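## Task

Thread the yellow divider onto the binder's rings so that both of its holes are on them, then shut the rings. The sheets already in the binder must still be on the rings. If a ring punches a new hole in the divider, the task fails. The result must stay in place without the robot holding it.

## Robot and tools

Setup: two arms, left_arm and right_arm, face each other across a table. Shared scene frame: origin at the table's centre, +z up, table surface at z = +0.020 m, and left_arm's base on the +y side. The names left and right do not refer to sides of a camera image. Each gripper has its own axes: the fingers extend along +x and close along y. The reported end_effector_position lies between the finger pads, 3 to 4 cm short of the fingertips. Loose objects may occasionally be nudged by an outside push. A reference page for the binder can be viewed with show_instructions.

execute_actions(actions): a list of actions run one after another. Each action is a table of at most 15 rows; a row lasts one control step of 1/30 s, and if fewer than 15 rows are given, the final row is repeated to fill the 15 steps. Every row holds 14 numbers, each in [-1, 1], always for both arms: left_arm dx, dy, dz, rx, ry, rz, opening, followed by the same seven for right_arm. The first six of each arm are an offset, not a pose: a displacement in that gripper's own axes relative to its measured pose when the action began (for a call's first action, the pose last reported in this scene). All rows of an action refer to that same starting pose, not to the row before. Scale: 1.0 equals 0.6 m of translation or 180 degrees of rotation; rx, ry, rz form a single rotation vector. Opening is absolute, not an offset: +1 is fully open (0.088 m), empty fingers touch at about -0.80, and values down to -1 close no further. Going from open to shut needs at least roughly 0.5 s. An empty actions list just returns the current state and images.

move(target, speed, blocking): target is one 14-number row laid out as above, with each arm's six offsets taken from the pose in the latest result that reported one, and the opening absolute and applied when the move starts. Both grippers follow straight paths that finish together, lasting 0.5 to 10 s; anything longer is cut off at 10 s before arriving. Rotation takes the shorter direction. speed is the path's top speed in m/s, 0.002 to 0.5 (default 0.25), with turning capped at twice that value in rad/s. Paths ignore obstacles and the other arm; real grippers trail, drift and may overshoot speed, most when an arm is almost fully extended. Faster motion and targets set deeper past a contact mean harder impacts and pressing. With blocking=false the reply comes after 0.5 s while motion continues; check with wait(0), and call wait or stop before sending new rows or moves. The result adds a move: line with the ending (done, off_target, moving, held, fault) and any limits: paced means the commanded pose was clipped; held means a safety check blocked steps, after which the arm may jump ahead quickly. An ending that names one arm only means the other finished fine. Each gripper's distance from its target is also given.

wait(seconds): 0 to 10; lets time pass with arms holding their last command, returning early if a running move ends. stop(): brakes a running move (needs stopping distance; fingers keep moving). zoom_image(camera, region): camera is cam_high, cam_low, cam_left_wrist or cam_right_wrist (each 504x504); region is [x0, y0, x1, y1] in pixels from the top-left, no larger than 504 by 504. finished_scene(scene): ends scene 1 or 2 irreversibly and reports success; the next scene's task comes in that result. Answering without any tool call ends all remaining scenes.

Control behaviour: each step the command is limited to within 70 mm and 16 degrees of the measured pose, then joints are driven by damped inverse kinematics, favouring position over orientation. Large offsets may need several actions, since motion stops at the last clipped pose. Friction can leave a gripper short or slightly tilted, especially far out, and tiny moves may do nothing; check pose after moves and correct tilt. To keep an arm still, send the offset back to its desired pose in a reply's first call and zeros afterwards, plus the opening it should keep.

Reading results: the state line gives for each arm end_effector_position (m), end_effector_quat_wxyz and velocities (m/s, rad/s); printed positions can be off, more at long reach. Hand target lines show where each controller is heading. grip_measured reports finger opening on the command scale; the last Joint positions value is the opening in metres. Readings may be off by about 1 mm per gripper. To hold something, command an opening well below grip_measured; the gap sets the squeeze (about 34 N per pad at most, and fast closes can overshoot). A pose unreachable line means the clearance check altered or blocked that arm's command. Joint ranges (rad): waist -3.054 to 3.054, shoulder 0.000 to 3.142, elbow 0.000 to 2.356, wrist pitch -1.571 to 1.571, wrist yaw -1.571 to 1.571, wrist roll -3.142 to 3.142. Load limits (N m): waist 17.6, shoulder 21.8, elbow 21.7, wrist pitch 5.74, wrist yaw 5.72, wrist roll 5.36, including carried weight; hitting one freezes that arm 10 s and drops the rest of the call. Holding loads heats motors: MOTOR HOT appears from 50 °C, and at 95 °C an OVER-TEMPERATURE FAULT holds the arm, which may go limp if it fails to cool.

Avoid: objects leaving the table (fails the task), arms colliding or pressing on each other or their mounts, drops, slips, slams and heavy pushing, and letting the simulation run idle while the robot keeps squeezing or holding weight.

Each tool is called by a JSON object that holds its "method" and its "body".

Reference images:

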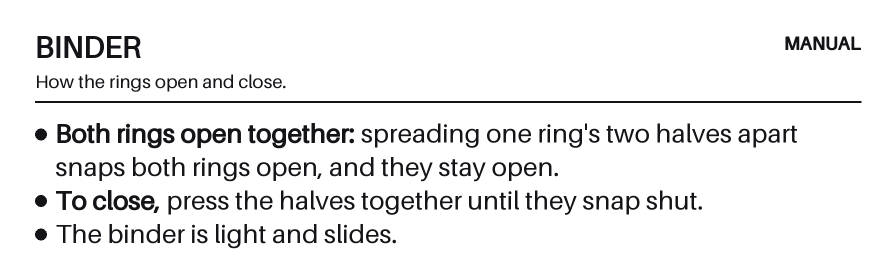

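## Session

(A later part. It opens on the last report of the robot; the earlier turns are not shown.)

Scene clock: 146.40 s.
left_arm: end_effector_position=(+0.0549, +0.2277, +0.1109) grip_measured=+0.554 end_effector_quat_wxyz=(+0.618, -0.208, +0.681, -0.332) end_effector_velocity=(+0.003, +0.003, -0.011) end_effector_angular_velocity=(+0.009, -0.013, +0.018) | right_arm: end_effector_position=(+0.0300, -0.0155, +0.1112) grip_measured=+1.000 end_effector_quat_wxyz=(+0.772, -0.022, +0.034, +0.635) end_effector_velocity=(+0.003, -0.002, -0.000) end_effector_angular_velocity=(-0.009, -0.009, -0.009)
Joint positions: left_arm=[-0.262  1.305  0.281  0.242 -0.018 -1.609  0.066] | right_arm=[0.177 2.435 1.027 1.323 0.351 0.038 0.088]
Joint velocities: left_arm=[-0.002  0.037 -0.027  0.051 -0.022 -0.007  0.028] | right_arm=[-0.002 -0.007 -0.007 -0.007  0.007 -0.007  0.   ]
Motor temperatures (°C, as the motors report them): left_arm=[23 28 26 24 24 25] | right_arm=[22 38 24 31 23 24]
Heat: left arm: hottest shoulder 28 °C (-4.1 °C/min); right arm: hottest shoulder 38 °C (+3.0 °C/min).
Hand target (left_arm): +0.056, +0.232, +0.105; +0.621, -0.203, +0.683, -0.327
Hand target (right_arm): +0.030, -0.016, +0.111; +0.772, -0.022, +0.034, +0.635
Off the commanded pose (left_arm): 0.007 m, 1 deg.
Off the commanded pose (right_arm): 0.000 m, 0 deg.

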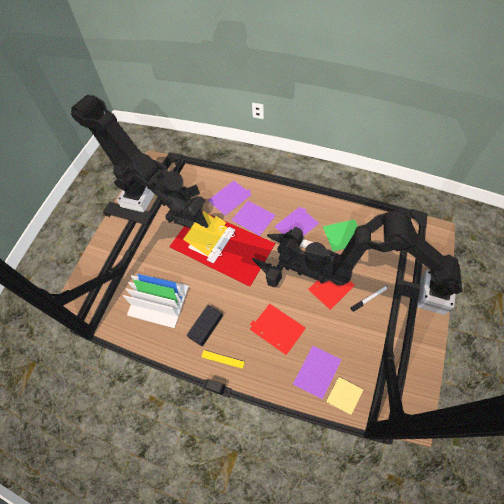

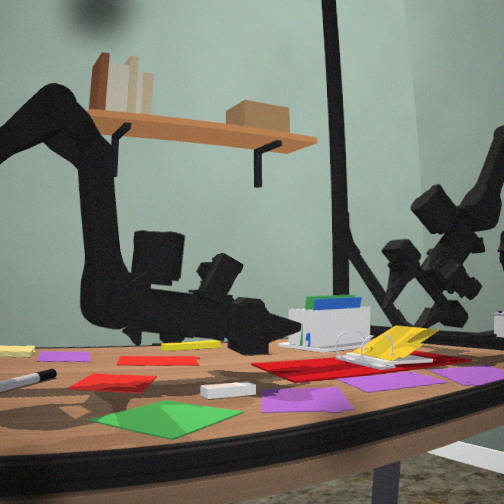

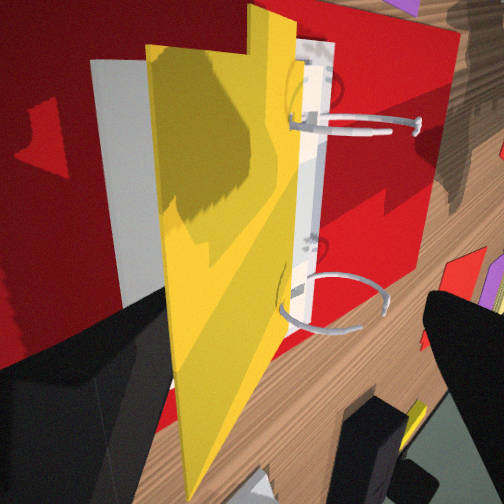

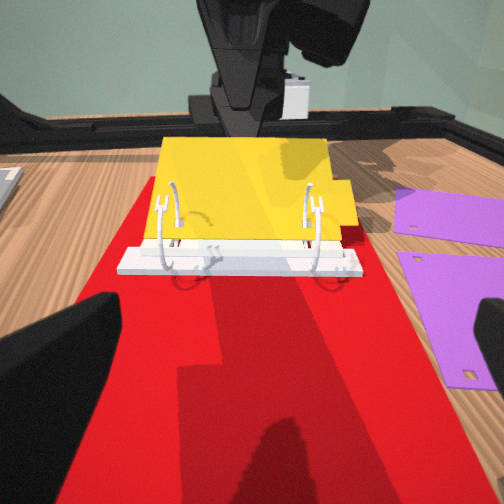

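{"method": "execute_actions", "body": {"actions": [[[0,0.001,0,0,0,0.001,0.62,0,0,0,0,0,0,1],[0,0.0018,0,0,0,0.0016,0.645,0,0,0,0,0,0,1],[0,0.0026,0,0,0,0.0022,0.67,0,0,0,0,0,0,1],[0,0.0033,0,0,0,0.0029,0.695,0,0,0,0,0,0,1],[0,0.004,0,0,0,0.0035,0.72,0,0,0,0,0,0,1],[0,0.0048,0,0,0,0.0041,0.745,0,0,0,0,0,0,1],[0,0.0055,0,0,0,0.0048,0.77,0,0,0,0,0,0,1],[0,0.0062,0,0,0,0.0054,0.795,0,0,0,0,0,0,1],[0,0.007,0,0,0,0.006,0.82,0,0,0,0,0,0,1],[0,0.0077,0,0,0,0.0067,0.845,0,0,0,0,0,0,1],[0,0.0084,0,0,0,0.0073,0.87,0,0,0,0,0,0,1],[0,0.0092,0,0,0,0.008,0.895,0,0,0,0,0,0,1],[0,0.0099,0,0,0,0.0086,0.92,0,0,0,0,0,0,1],[0,0.0106,0,0,0,0.0092,0.945,0,0,0,0,0,0,1],[0,0.011,0,0,0,0.0095,0.97,0,0,0,0,0,0,1]],[[0,0.003,0,0,0,0.0026,1,0,0,0,0,0,0,1],[0,0.004,0,0,0,0.0035,1,0,0,0,0,0,0,1],[0,0.005,0,0,0,0.0043,1,0,0,0,0,0,0,1],[0,0.006,0,0,0,0.0052,1,0,0,0,0,0,0,1],[0,0.007,0,0,0,0.0061,1,0,0,0,0,0,0,1],[0,0.008,0,0,0,0.0069,1,0,0,0,0,0,0,1],[0,0.009,0,0,0,0.0078,1,0,0,0,0,0,0,1],[0,0.01,0,0,0,0.0087,1,0,0,0,0,0,0,1],[0,0.011,0,0,0,0.0095,1,0,0,0,0,0,0,1],[0,0.012,0,0,0,0.0104,1,0,0,0,0,0,0,1]]]}}

{"method": "zoom_image", "body": {"camera": "cam_low", "region": [340, 250, 500, 390]}}

Scene clock: 148.83 s.
left_arm: end_effector_position=(+0.0569, +0.2363, +0.1020) grip_measured=+1.000 end_effector_quat_wxyz=(+0.628, -0.189, +0.686, -0.314) end_effector_velocity=(+0.002, +0.006, -0.006) end_effector_angular_velocity=(+0.033, +0.002, +0.019) | right_arm: end_effector_position=(+0.0300, -0.0155, +0.1112) grip_measured=+1.000 end_effector_quat_wxyz=(+0.772, -0.022, +0.034, +0.635) end_effector_velocity=(+0.002, -0.001, -0.001) end_effector_angular_velocity=(-0.009, -0.009, -0.009)
Joint positions: left_arm=[-0.262  1.307  0.28   0.19  -0.018 -1.609  0.088] | right_arm=[0.177 2.435 1.027 1.323 0.351 0.038 0.088]
Joint velocities: left_arm=[-0.002  0.002 -0.007 -0.022 -0.007 -0.022 -0.   ] | right_arm=[-0.002 -0.002 -0.002 -0.007  0.007 -0.007  0.   ]
Motor temperatures (°C, as the motors report them): left_arm=[23 28 26 24 24 25] | right_arm=[22 38 24 31 23 24]
Heat: left arm: hottest shoulder 28 °C (-4.0 °C/min); right arm: hottest shoulder 38 °C (+3.0 °C/min).
Hand target (left_arm): +0.057, +0.237, +0.101; +0.628, -0.188, +0.687, -0.313
Hand target (right_arm): +0.030, -0.016, +0.111; +0.772, -0.022, +0.034, +0.635
Off the commanded pose (left_arm): 0.001 m, 0 deg.
Off the commanded pose (right_arm): 0.000 m, 0 deg.

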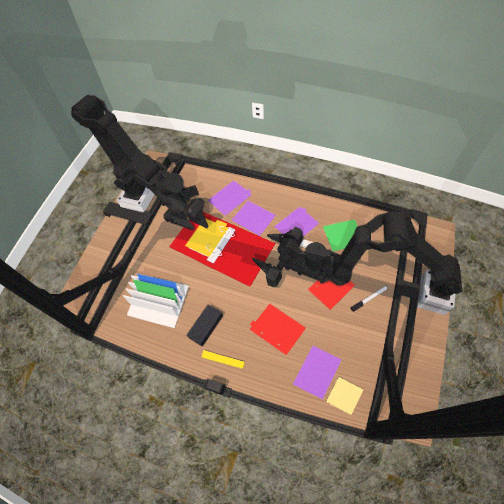

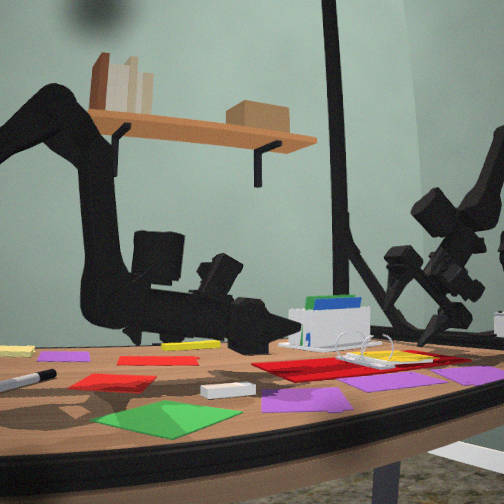

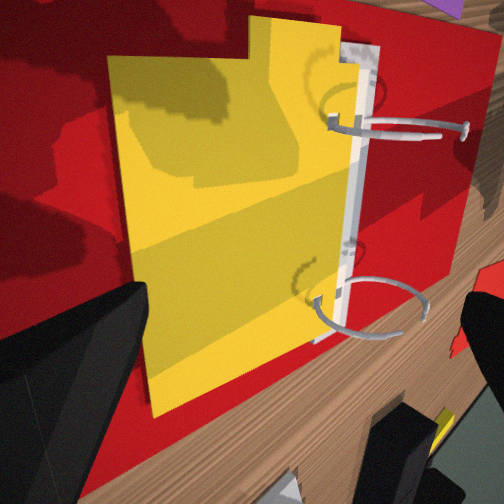

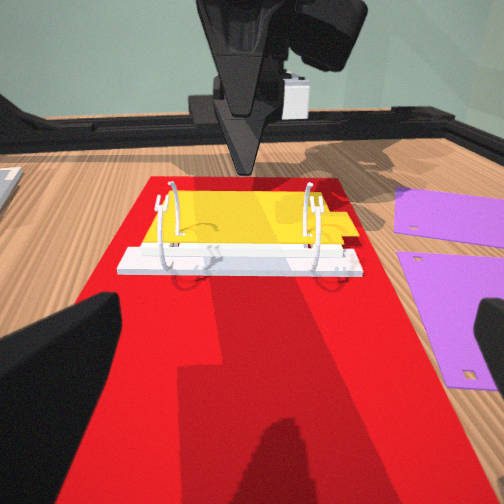

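Region (340, 250, 500, 390) of cam_low's 504x504 image, scaled by 3.150, with more detail than that image has; it fills the top 441 rows of this view, and the rest is white.

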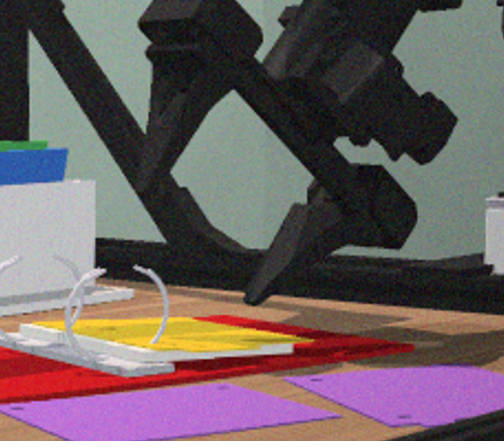

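{"method": "move", "body": {"target": [0.0822,-0.1428,0.0723,-0.0008,-0.005,0.2333,1,-0.083,0,0,0,0,0,1], "speed": 0.25}}

Scene clock: 152.63 s.
left_arm: end_effector_position=(+0.0798, +0.1348, +0.1254) grip_measured=+1.000 end_effector_quat_wxyz=(+0.701, +0.062, +0.707, -0.071) end_effector_velocity=(+0.000, -0.001, +0.005) end_effector_angular_velocity=(+0.002, -0.007, +0.005) | right_arm: end_effector_position=(+0.0212, -0.0633, +0.1104) grip_measured=+1.000 end_effector_quat_wxyz=(+0.771, -0.027, +0.035, +0.635) end_effector_velocity=(+0.000, -0.000, -0.001) end_effector_angular_velocity=(-0.009, -0.008, +0.005)
Joint positions: left_arm=[-0.128  2.006  1.428 -0.981  0.007 -1.484  0.088] | right_arm=[0.223 2.368 0.82  1.453 0.396 0.041 0.088]
Joint velocities: left_arm=[-0.002 -0.002  0.017 -0.022 -0.007 -0.007  0.   ] | right_arm=[-0.002 -0.002 -0.002 -0.007 -0.007 -0.007  0.   ]
Motor temperatures (°C, as the motors report them): left_arm=[23 27 27 24 24 25] | right_arm=[22 38 24 32 23 24]
Heat: left arm: hottest shoulder 27 °C (-6.1 °C/min); right arm: hottest shoulder 38 °C (+3.0 °C/min).
Hand target (left_arm): +0.082, +0.133, +0.121; +0.704, +0.066, +0.704, -0.067
Hand target (right_arm): +0.021, -0.064, +0.115; +0.772, -0.022, +0.034, +0.634
Off the commanded pose (left_arm): 0.004 m, 1 deg.
Off the commanded pose (right_arm): 0.005 m, 1 deg.
move: done

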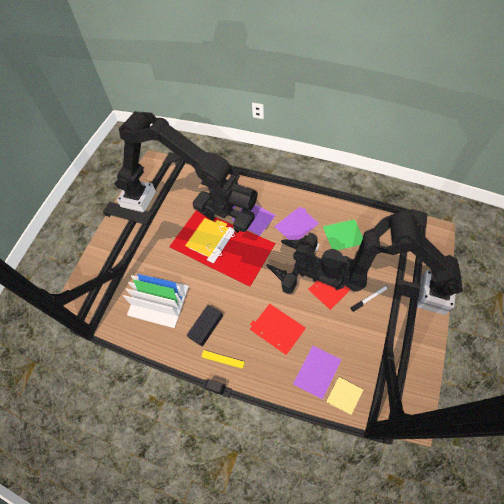

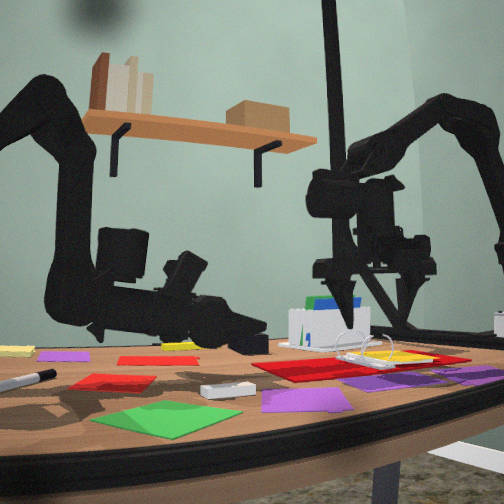

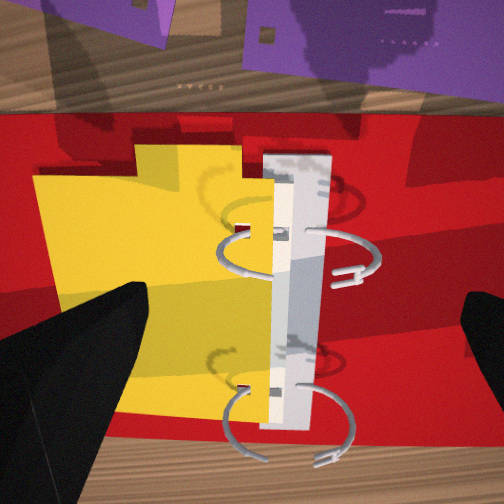

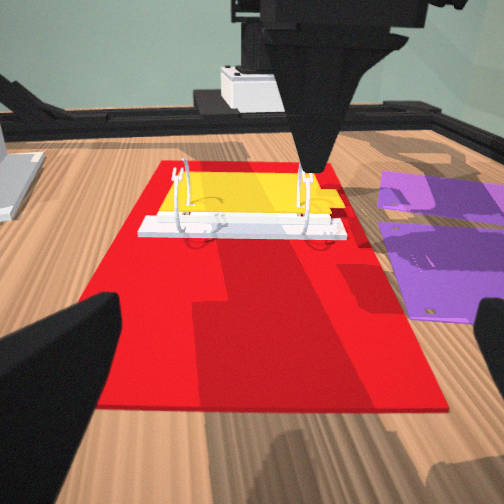

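{"method": "move", "body": {"target": [0.073,0.004,0.001,0,0,0,0.75,0,0,0,0,0,0,1], "speed": 0.12}}

{"method": "zoom_image", "body": {"camera": "cam_low", "region": [310, 270, 450, 390]}}

Scene clock: 154.53 s.
left_arm: end_effector_position=(+0.0795, +0.1325, +0.0890) grip_measured=+0.750 end_effector_quat_wxyz=(+0.701, +0.055, +0.707, -0.079) end_effector_velocity=(+0.000, +0.002, +0.000) end_effector_angular_velocity=(+0.007, -0.008, +0.005) | right_arm: end_effector_position=(+0.0212, -0.0634, +0.1105) grip_measured=+1.000 end_effector_quat_wxyz=(+0.771, -0.026, +0.035, +0.635) end_effector_velocity=(+0.000, -0.001, -0.006) end_effector_angular_velocity=(-0.028, -0.012, +0.005)
Joint positions: left_arm=[-0.128  2.052  1.339 -0.824  0.007 -1.484  0.076] | right_arm=[0.223 2.368 0.819 1.453 0.396 0.041 0.088]
Joint velocities: left_arm=[-0.002 -0.002 -0.002 -0.007 -0.007 -0.007 -0.   ] | right_arm=[-0.002  0.002 -0.002 -0.022 -0.007 -0.007  0.   ]
Motor temperatures (°C, as the motors report them): left_arm=[23 28 27 24 24 25] | right_arm=[22 38 24 32 23 24]
Heat: left arm: hottest shoulder 28 °C (-5.1 °C/min); right arm: hottest shoulder 38 °C (+2.0 °C/min).
Hand target (left_arm): +0.080, +0.137, +0.082; +0.701, +0.063, +0.707, -0.071
Hand target (right_arm): +0.021, -0.063, +0.110; +0.771, -0.026, +0.035, +0.635
Off the commanded pose (left_arm): 0.009 m, 1 deg.
Off the commanded pose (right_arm): 0.000 m, 0 deg.
move: off_target (left_arm)

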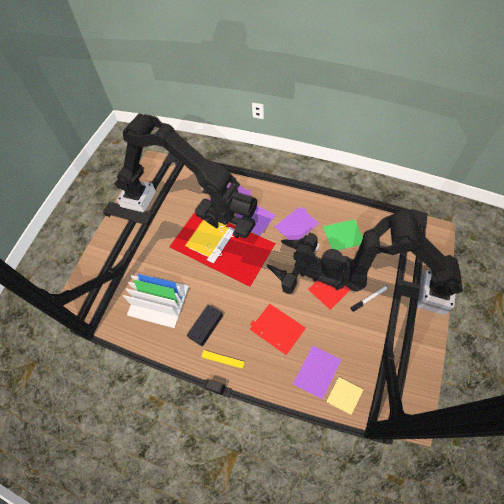

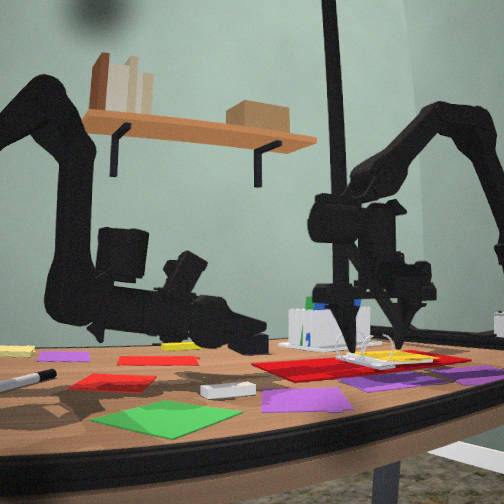

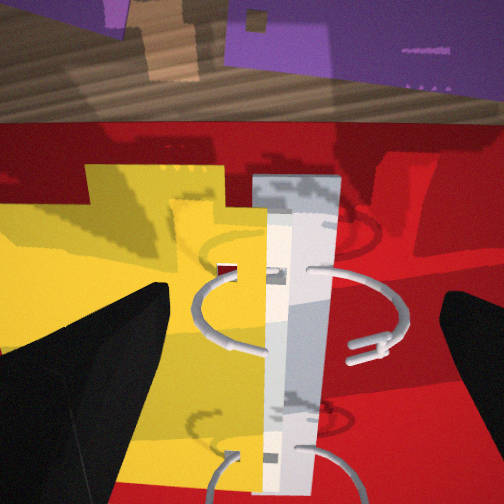

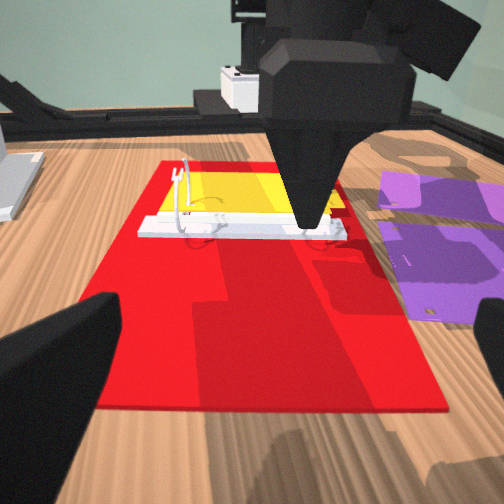

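Region (310, 270, 450, 390) of cam_low's 504x504 image, scaled by 3.600, with more detail than that image has; it fills the top 432 rows of this view, and the rest is white.

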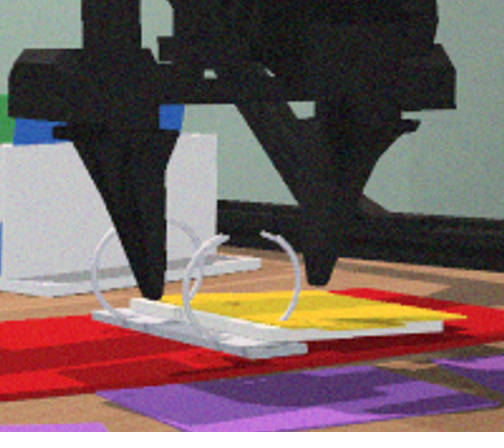

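{"method": "execute_actions", "body": {"actions": [[[0.004,0.006,0,0,0,0.0034,0.72,0,0,0,0,0,0,1],[0.005,0.0074,0,0,0,0.0042,0.69,0,0,0,0,0,0,1],[0.006,0.0088,0,0,0,0.005,0.66,0,0,0,0,0,0,1],[0.007,0.0103,0,0,0,0.0059,0.63,0,0,0,0,0,0,1],[0.0076,0.0112,0,0,0,0.0064,0.6,0,0,0,0,0,0,1],[0.0076,0.0112,0,0,0,0.0064,0.57,0,0,0,0,0,0,1],[0.0076,0.0112,0,0,0,0.0064,0.54,0,0,0,0,0,0,1],[0.0076,0.0112,0,0,0,0.0064,0.51,0,0,0,0,0,0,1],[0.0076,0.0112,0,0,0,0.0064,0.48,0,0,0,0,0,0,1],[0.0076,0.0112,0,0,0,0.0064,0.45,0,0,0,0,0,0,1],[0.0076,0.0112,0,0,0,0.0064,0.43,0,0,0,0,0,0,1],[0.0076,0.0112,0,0,0,0.0064,0.41,0,0,0,0,0,0,1],[0.0076,0.0112,0,0,0,0.0064,0.39,0,0,0,0,0,0,1],[0.0076,0.0112,0,0,0,0.0064,0.37,0,0,0,0,0,0,1],[0.0076,0.0112,0,0,0,0.0064,0.35,0,0,0,0,0,0,1]],[[0,0,0,0,0,0,0.33,0,0,0,0,0,0,1],[0,0,0,0,0,0,0.31,0,0,0,0,0,0,1],[0,0,0,0,0,0,0.29,0,0,0,0,0,0,1],[0,0,0,0,0,0,0.27,0,0,0,0,0,0,1],[0,0,0,0,0,0,0.25,0,0,0,0,0,0,1],[0,0,0,0,0,0,0.23,0,0,0,0,0,0,1],[0,0,0,0,0,0,0.21,0,0,0,0,0,0,1],[0,0,0,0,0,0,0.19,0,0,0,0,0,0,1],[0,0,0,0,0,0,0.17,0,0,0,0,0,0,1],[0,0,0,0,0,0,0.15,0,0,0,0,0,0,1],[0,0,0,0,0,0,0.13,0,0,0,0,0,0,1],[0,0,0,0,0,0,0.12,0,0,0,0,0,0,1]]]}}

Scene clock: 157.03 s.
left_arm: end_effector_position=(+0.0798, +0.1348, +0.0881) grip_measured=+0.132 end_effector_quat_wxyz=(+0.701, +0.057, +0.706, -0.078) end_effector_velocity=(-0.002, -0.001, +0.000) end_effector_angular_velocity=(-0.006, +0.009, +0.019) | right_arm: end_effector_position=(+0.0212, -0.0634, +0.1105) grip_measured=+1.000 end_effector_quat_wxyz=(+0.771, -0.026, +0.035, +0.635) end_effector_velocity=(+0.003, -0.002, -0.002) end_effector_angular_velocity=(-0.013, -0.010, -0.009)
Joint positions: left_arm=[-0.128  2.05   1.331 -0.823  0.007 -1.482  0.045] | right_arm=[0.223 2.368 0.819 1.453 0.396 0.041 0.088]
Joint velocities: left_arm=[-0.002 -0.002 -0.002  0.007  0.007 -0.022 -0.007] | right_arm=[-0.002 -0.002 -0.007 -0.007  0.007 -0.007  0.   ]
Motor temperatures (°C, as the motors report them): left_arm=[23 28 27 24 24 25] | right_arm=[22 38 24 32 23 24]
Heat: left arm: hottest shoulder 28 °C (-6.0 °C/min); right arm: hottest shoulder 38 °C (+2.0 °C/min).
Hand target (left_arm): +0.080, +0.135, +0.087; +0.701, +0.057, +0.707, -0.076
Hand target (right_arm): +0.021, -0.063, +0.111; +0.771, -0.026, +0.035, +0.635
Off the commanded pose (left_arm): 0.001 m, 0 deg.
Off the commanded pose (right_arm): 0.000 m, 0 deg.

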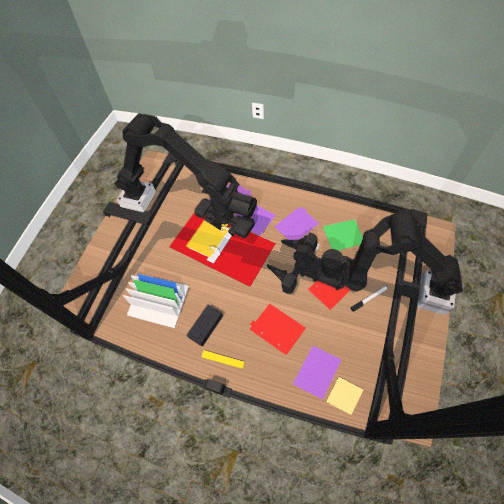

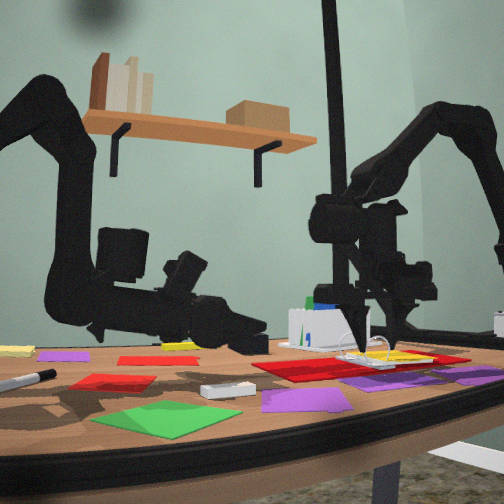

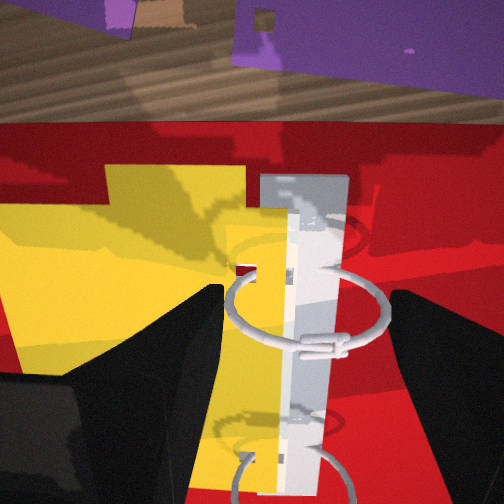

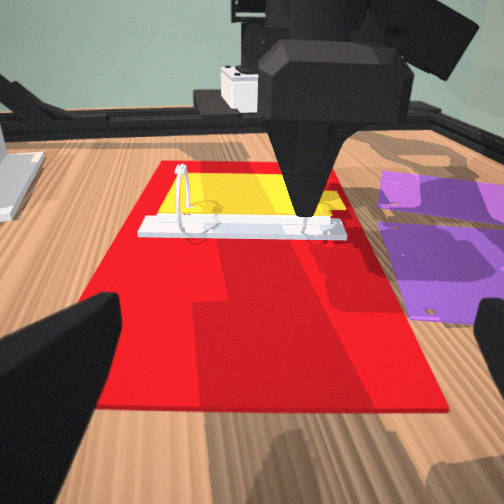

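Rings snapped shut. Open and lift away.

{"method": "move", "body": {"target": [-0.07,0,0,0,0,0,0.6,0,0,0,0,0,0,1], "speed": 0.15}}

Scene clock: 158.00 s.
left_arm: end_effector_position=(+0.0802, +0.1387, +0.1250) grip_measured=+0.600 end_effector_quat_wxyz=(+0.701, +0.062, +0.707, -0.072) end_effector_velocity=(+0.003, +0.002, +0.000) end_effector_angular_velocity=(+0.005, -0.022, +0.020) | right_arm: end_effector_position=(+0.0212, -0.0634, +0.1105) grip_measured=+1.000 end_effector_quat_wxyz=(+0.771, -0.026, +0.035, +0.635) end_effector_velocity=(-0.002, +0.001, +0.001) end_effector_angular_velocity=(-0.001, +0.009, +0.019)
Joint positions: left_arm=[-0.128  1.991  1.404 -0.97   0.007 -1.482  0.068] | right_arm=[0.223 2.368 0.819 1.453 0.396 0.041 0.088]
Joint velocities: left_arm=[-0.002 -0.002 -0.002 -0.007 -0.022 -0.022 -0.   ] | right_arm=[-0.002 -0.007 -0.002 -0.007 -0.022  0.007  0.   ]
Motor temperatures (°C, as the motors report them): left_arm=[23 28 27 24 24 25] | right_arm=[22 38 24 32 23 24]
Heat: left arm: hottest shoulder 28 °C (-6.0 °C/min); right arm: hottest shoulder 38 °C (+2.0 °C/min).
Hand target (left_arm): +0.080, +0.136, +0.130; +0.701, +0.057, +0.706, -0.077
Hand target (right_arm): +0.021, -0.063, +0.111; +0.771, -0.026, +0.035, +0.635
Off the commanded pose (left_arm): 0.006 m, 1 deg.
Off the commanded pose (right_arm): 0.000 m, 0 deg.
move: done

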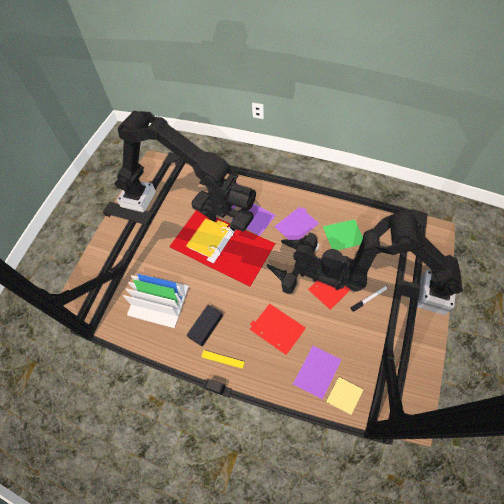

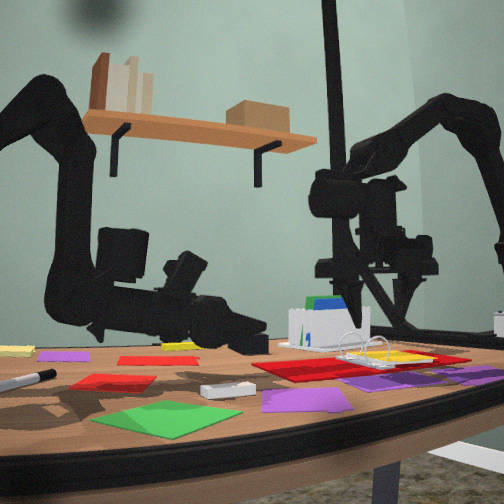

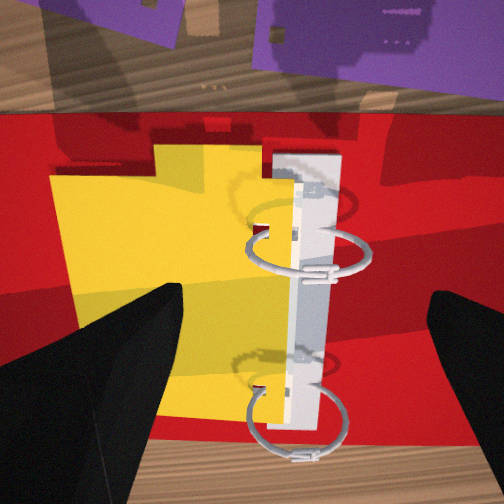

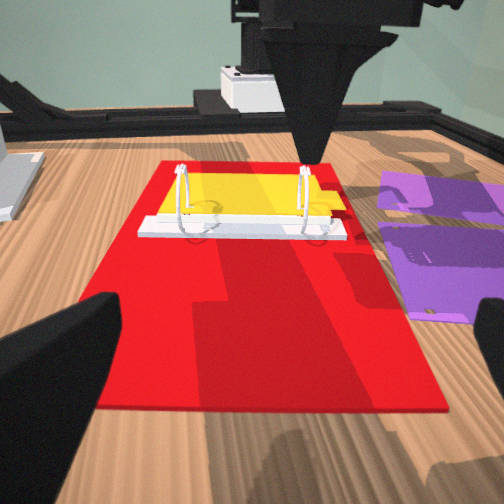

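Both rings are closed through both holes.

{"method": "finished_scene", "body": {"scene": 1}}

The scene is finished: the task was done.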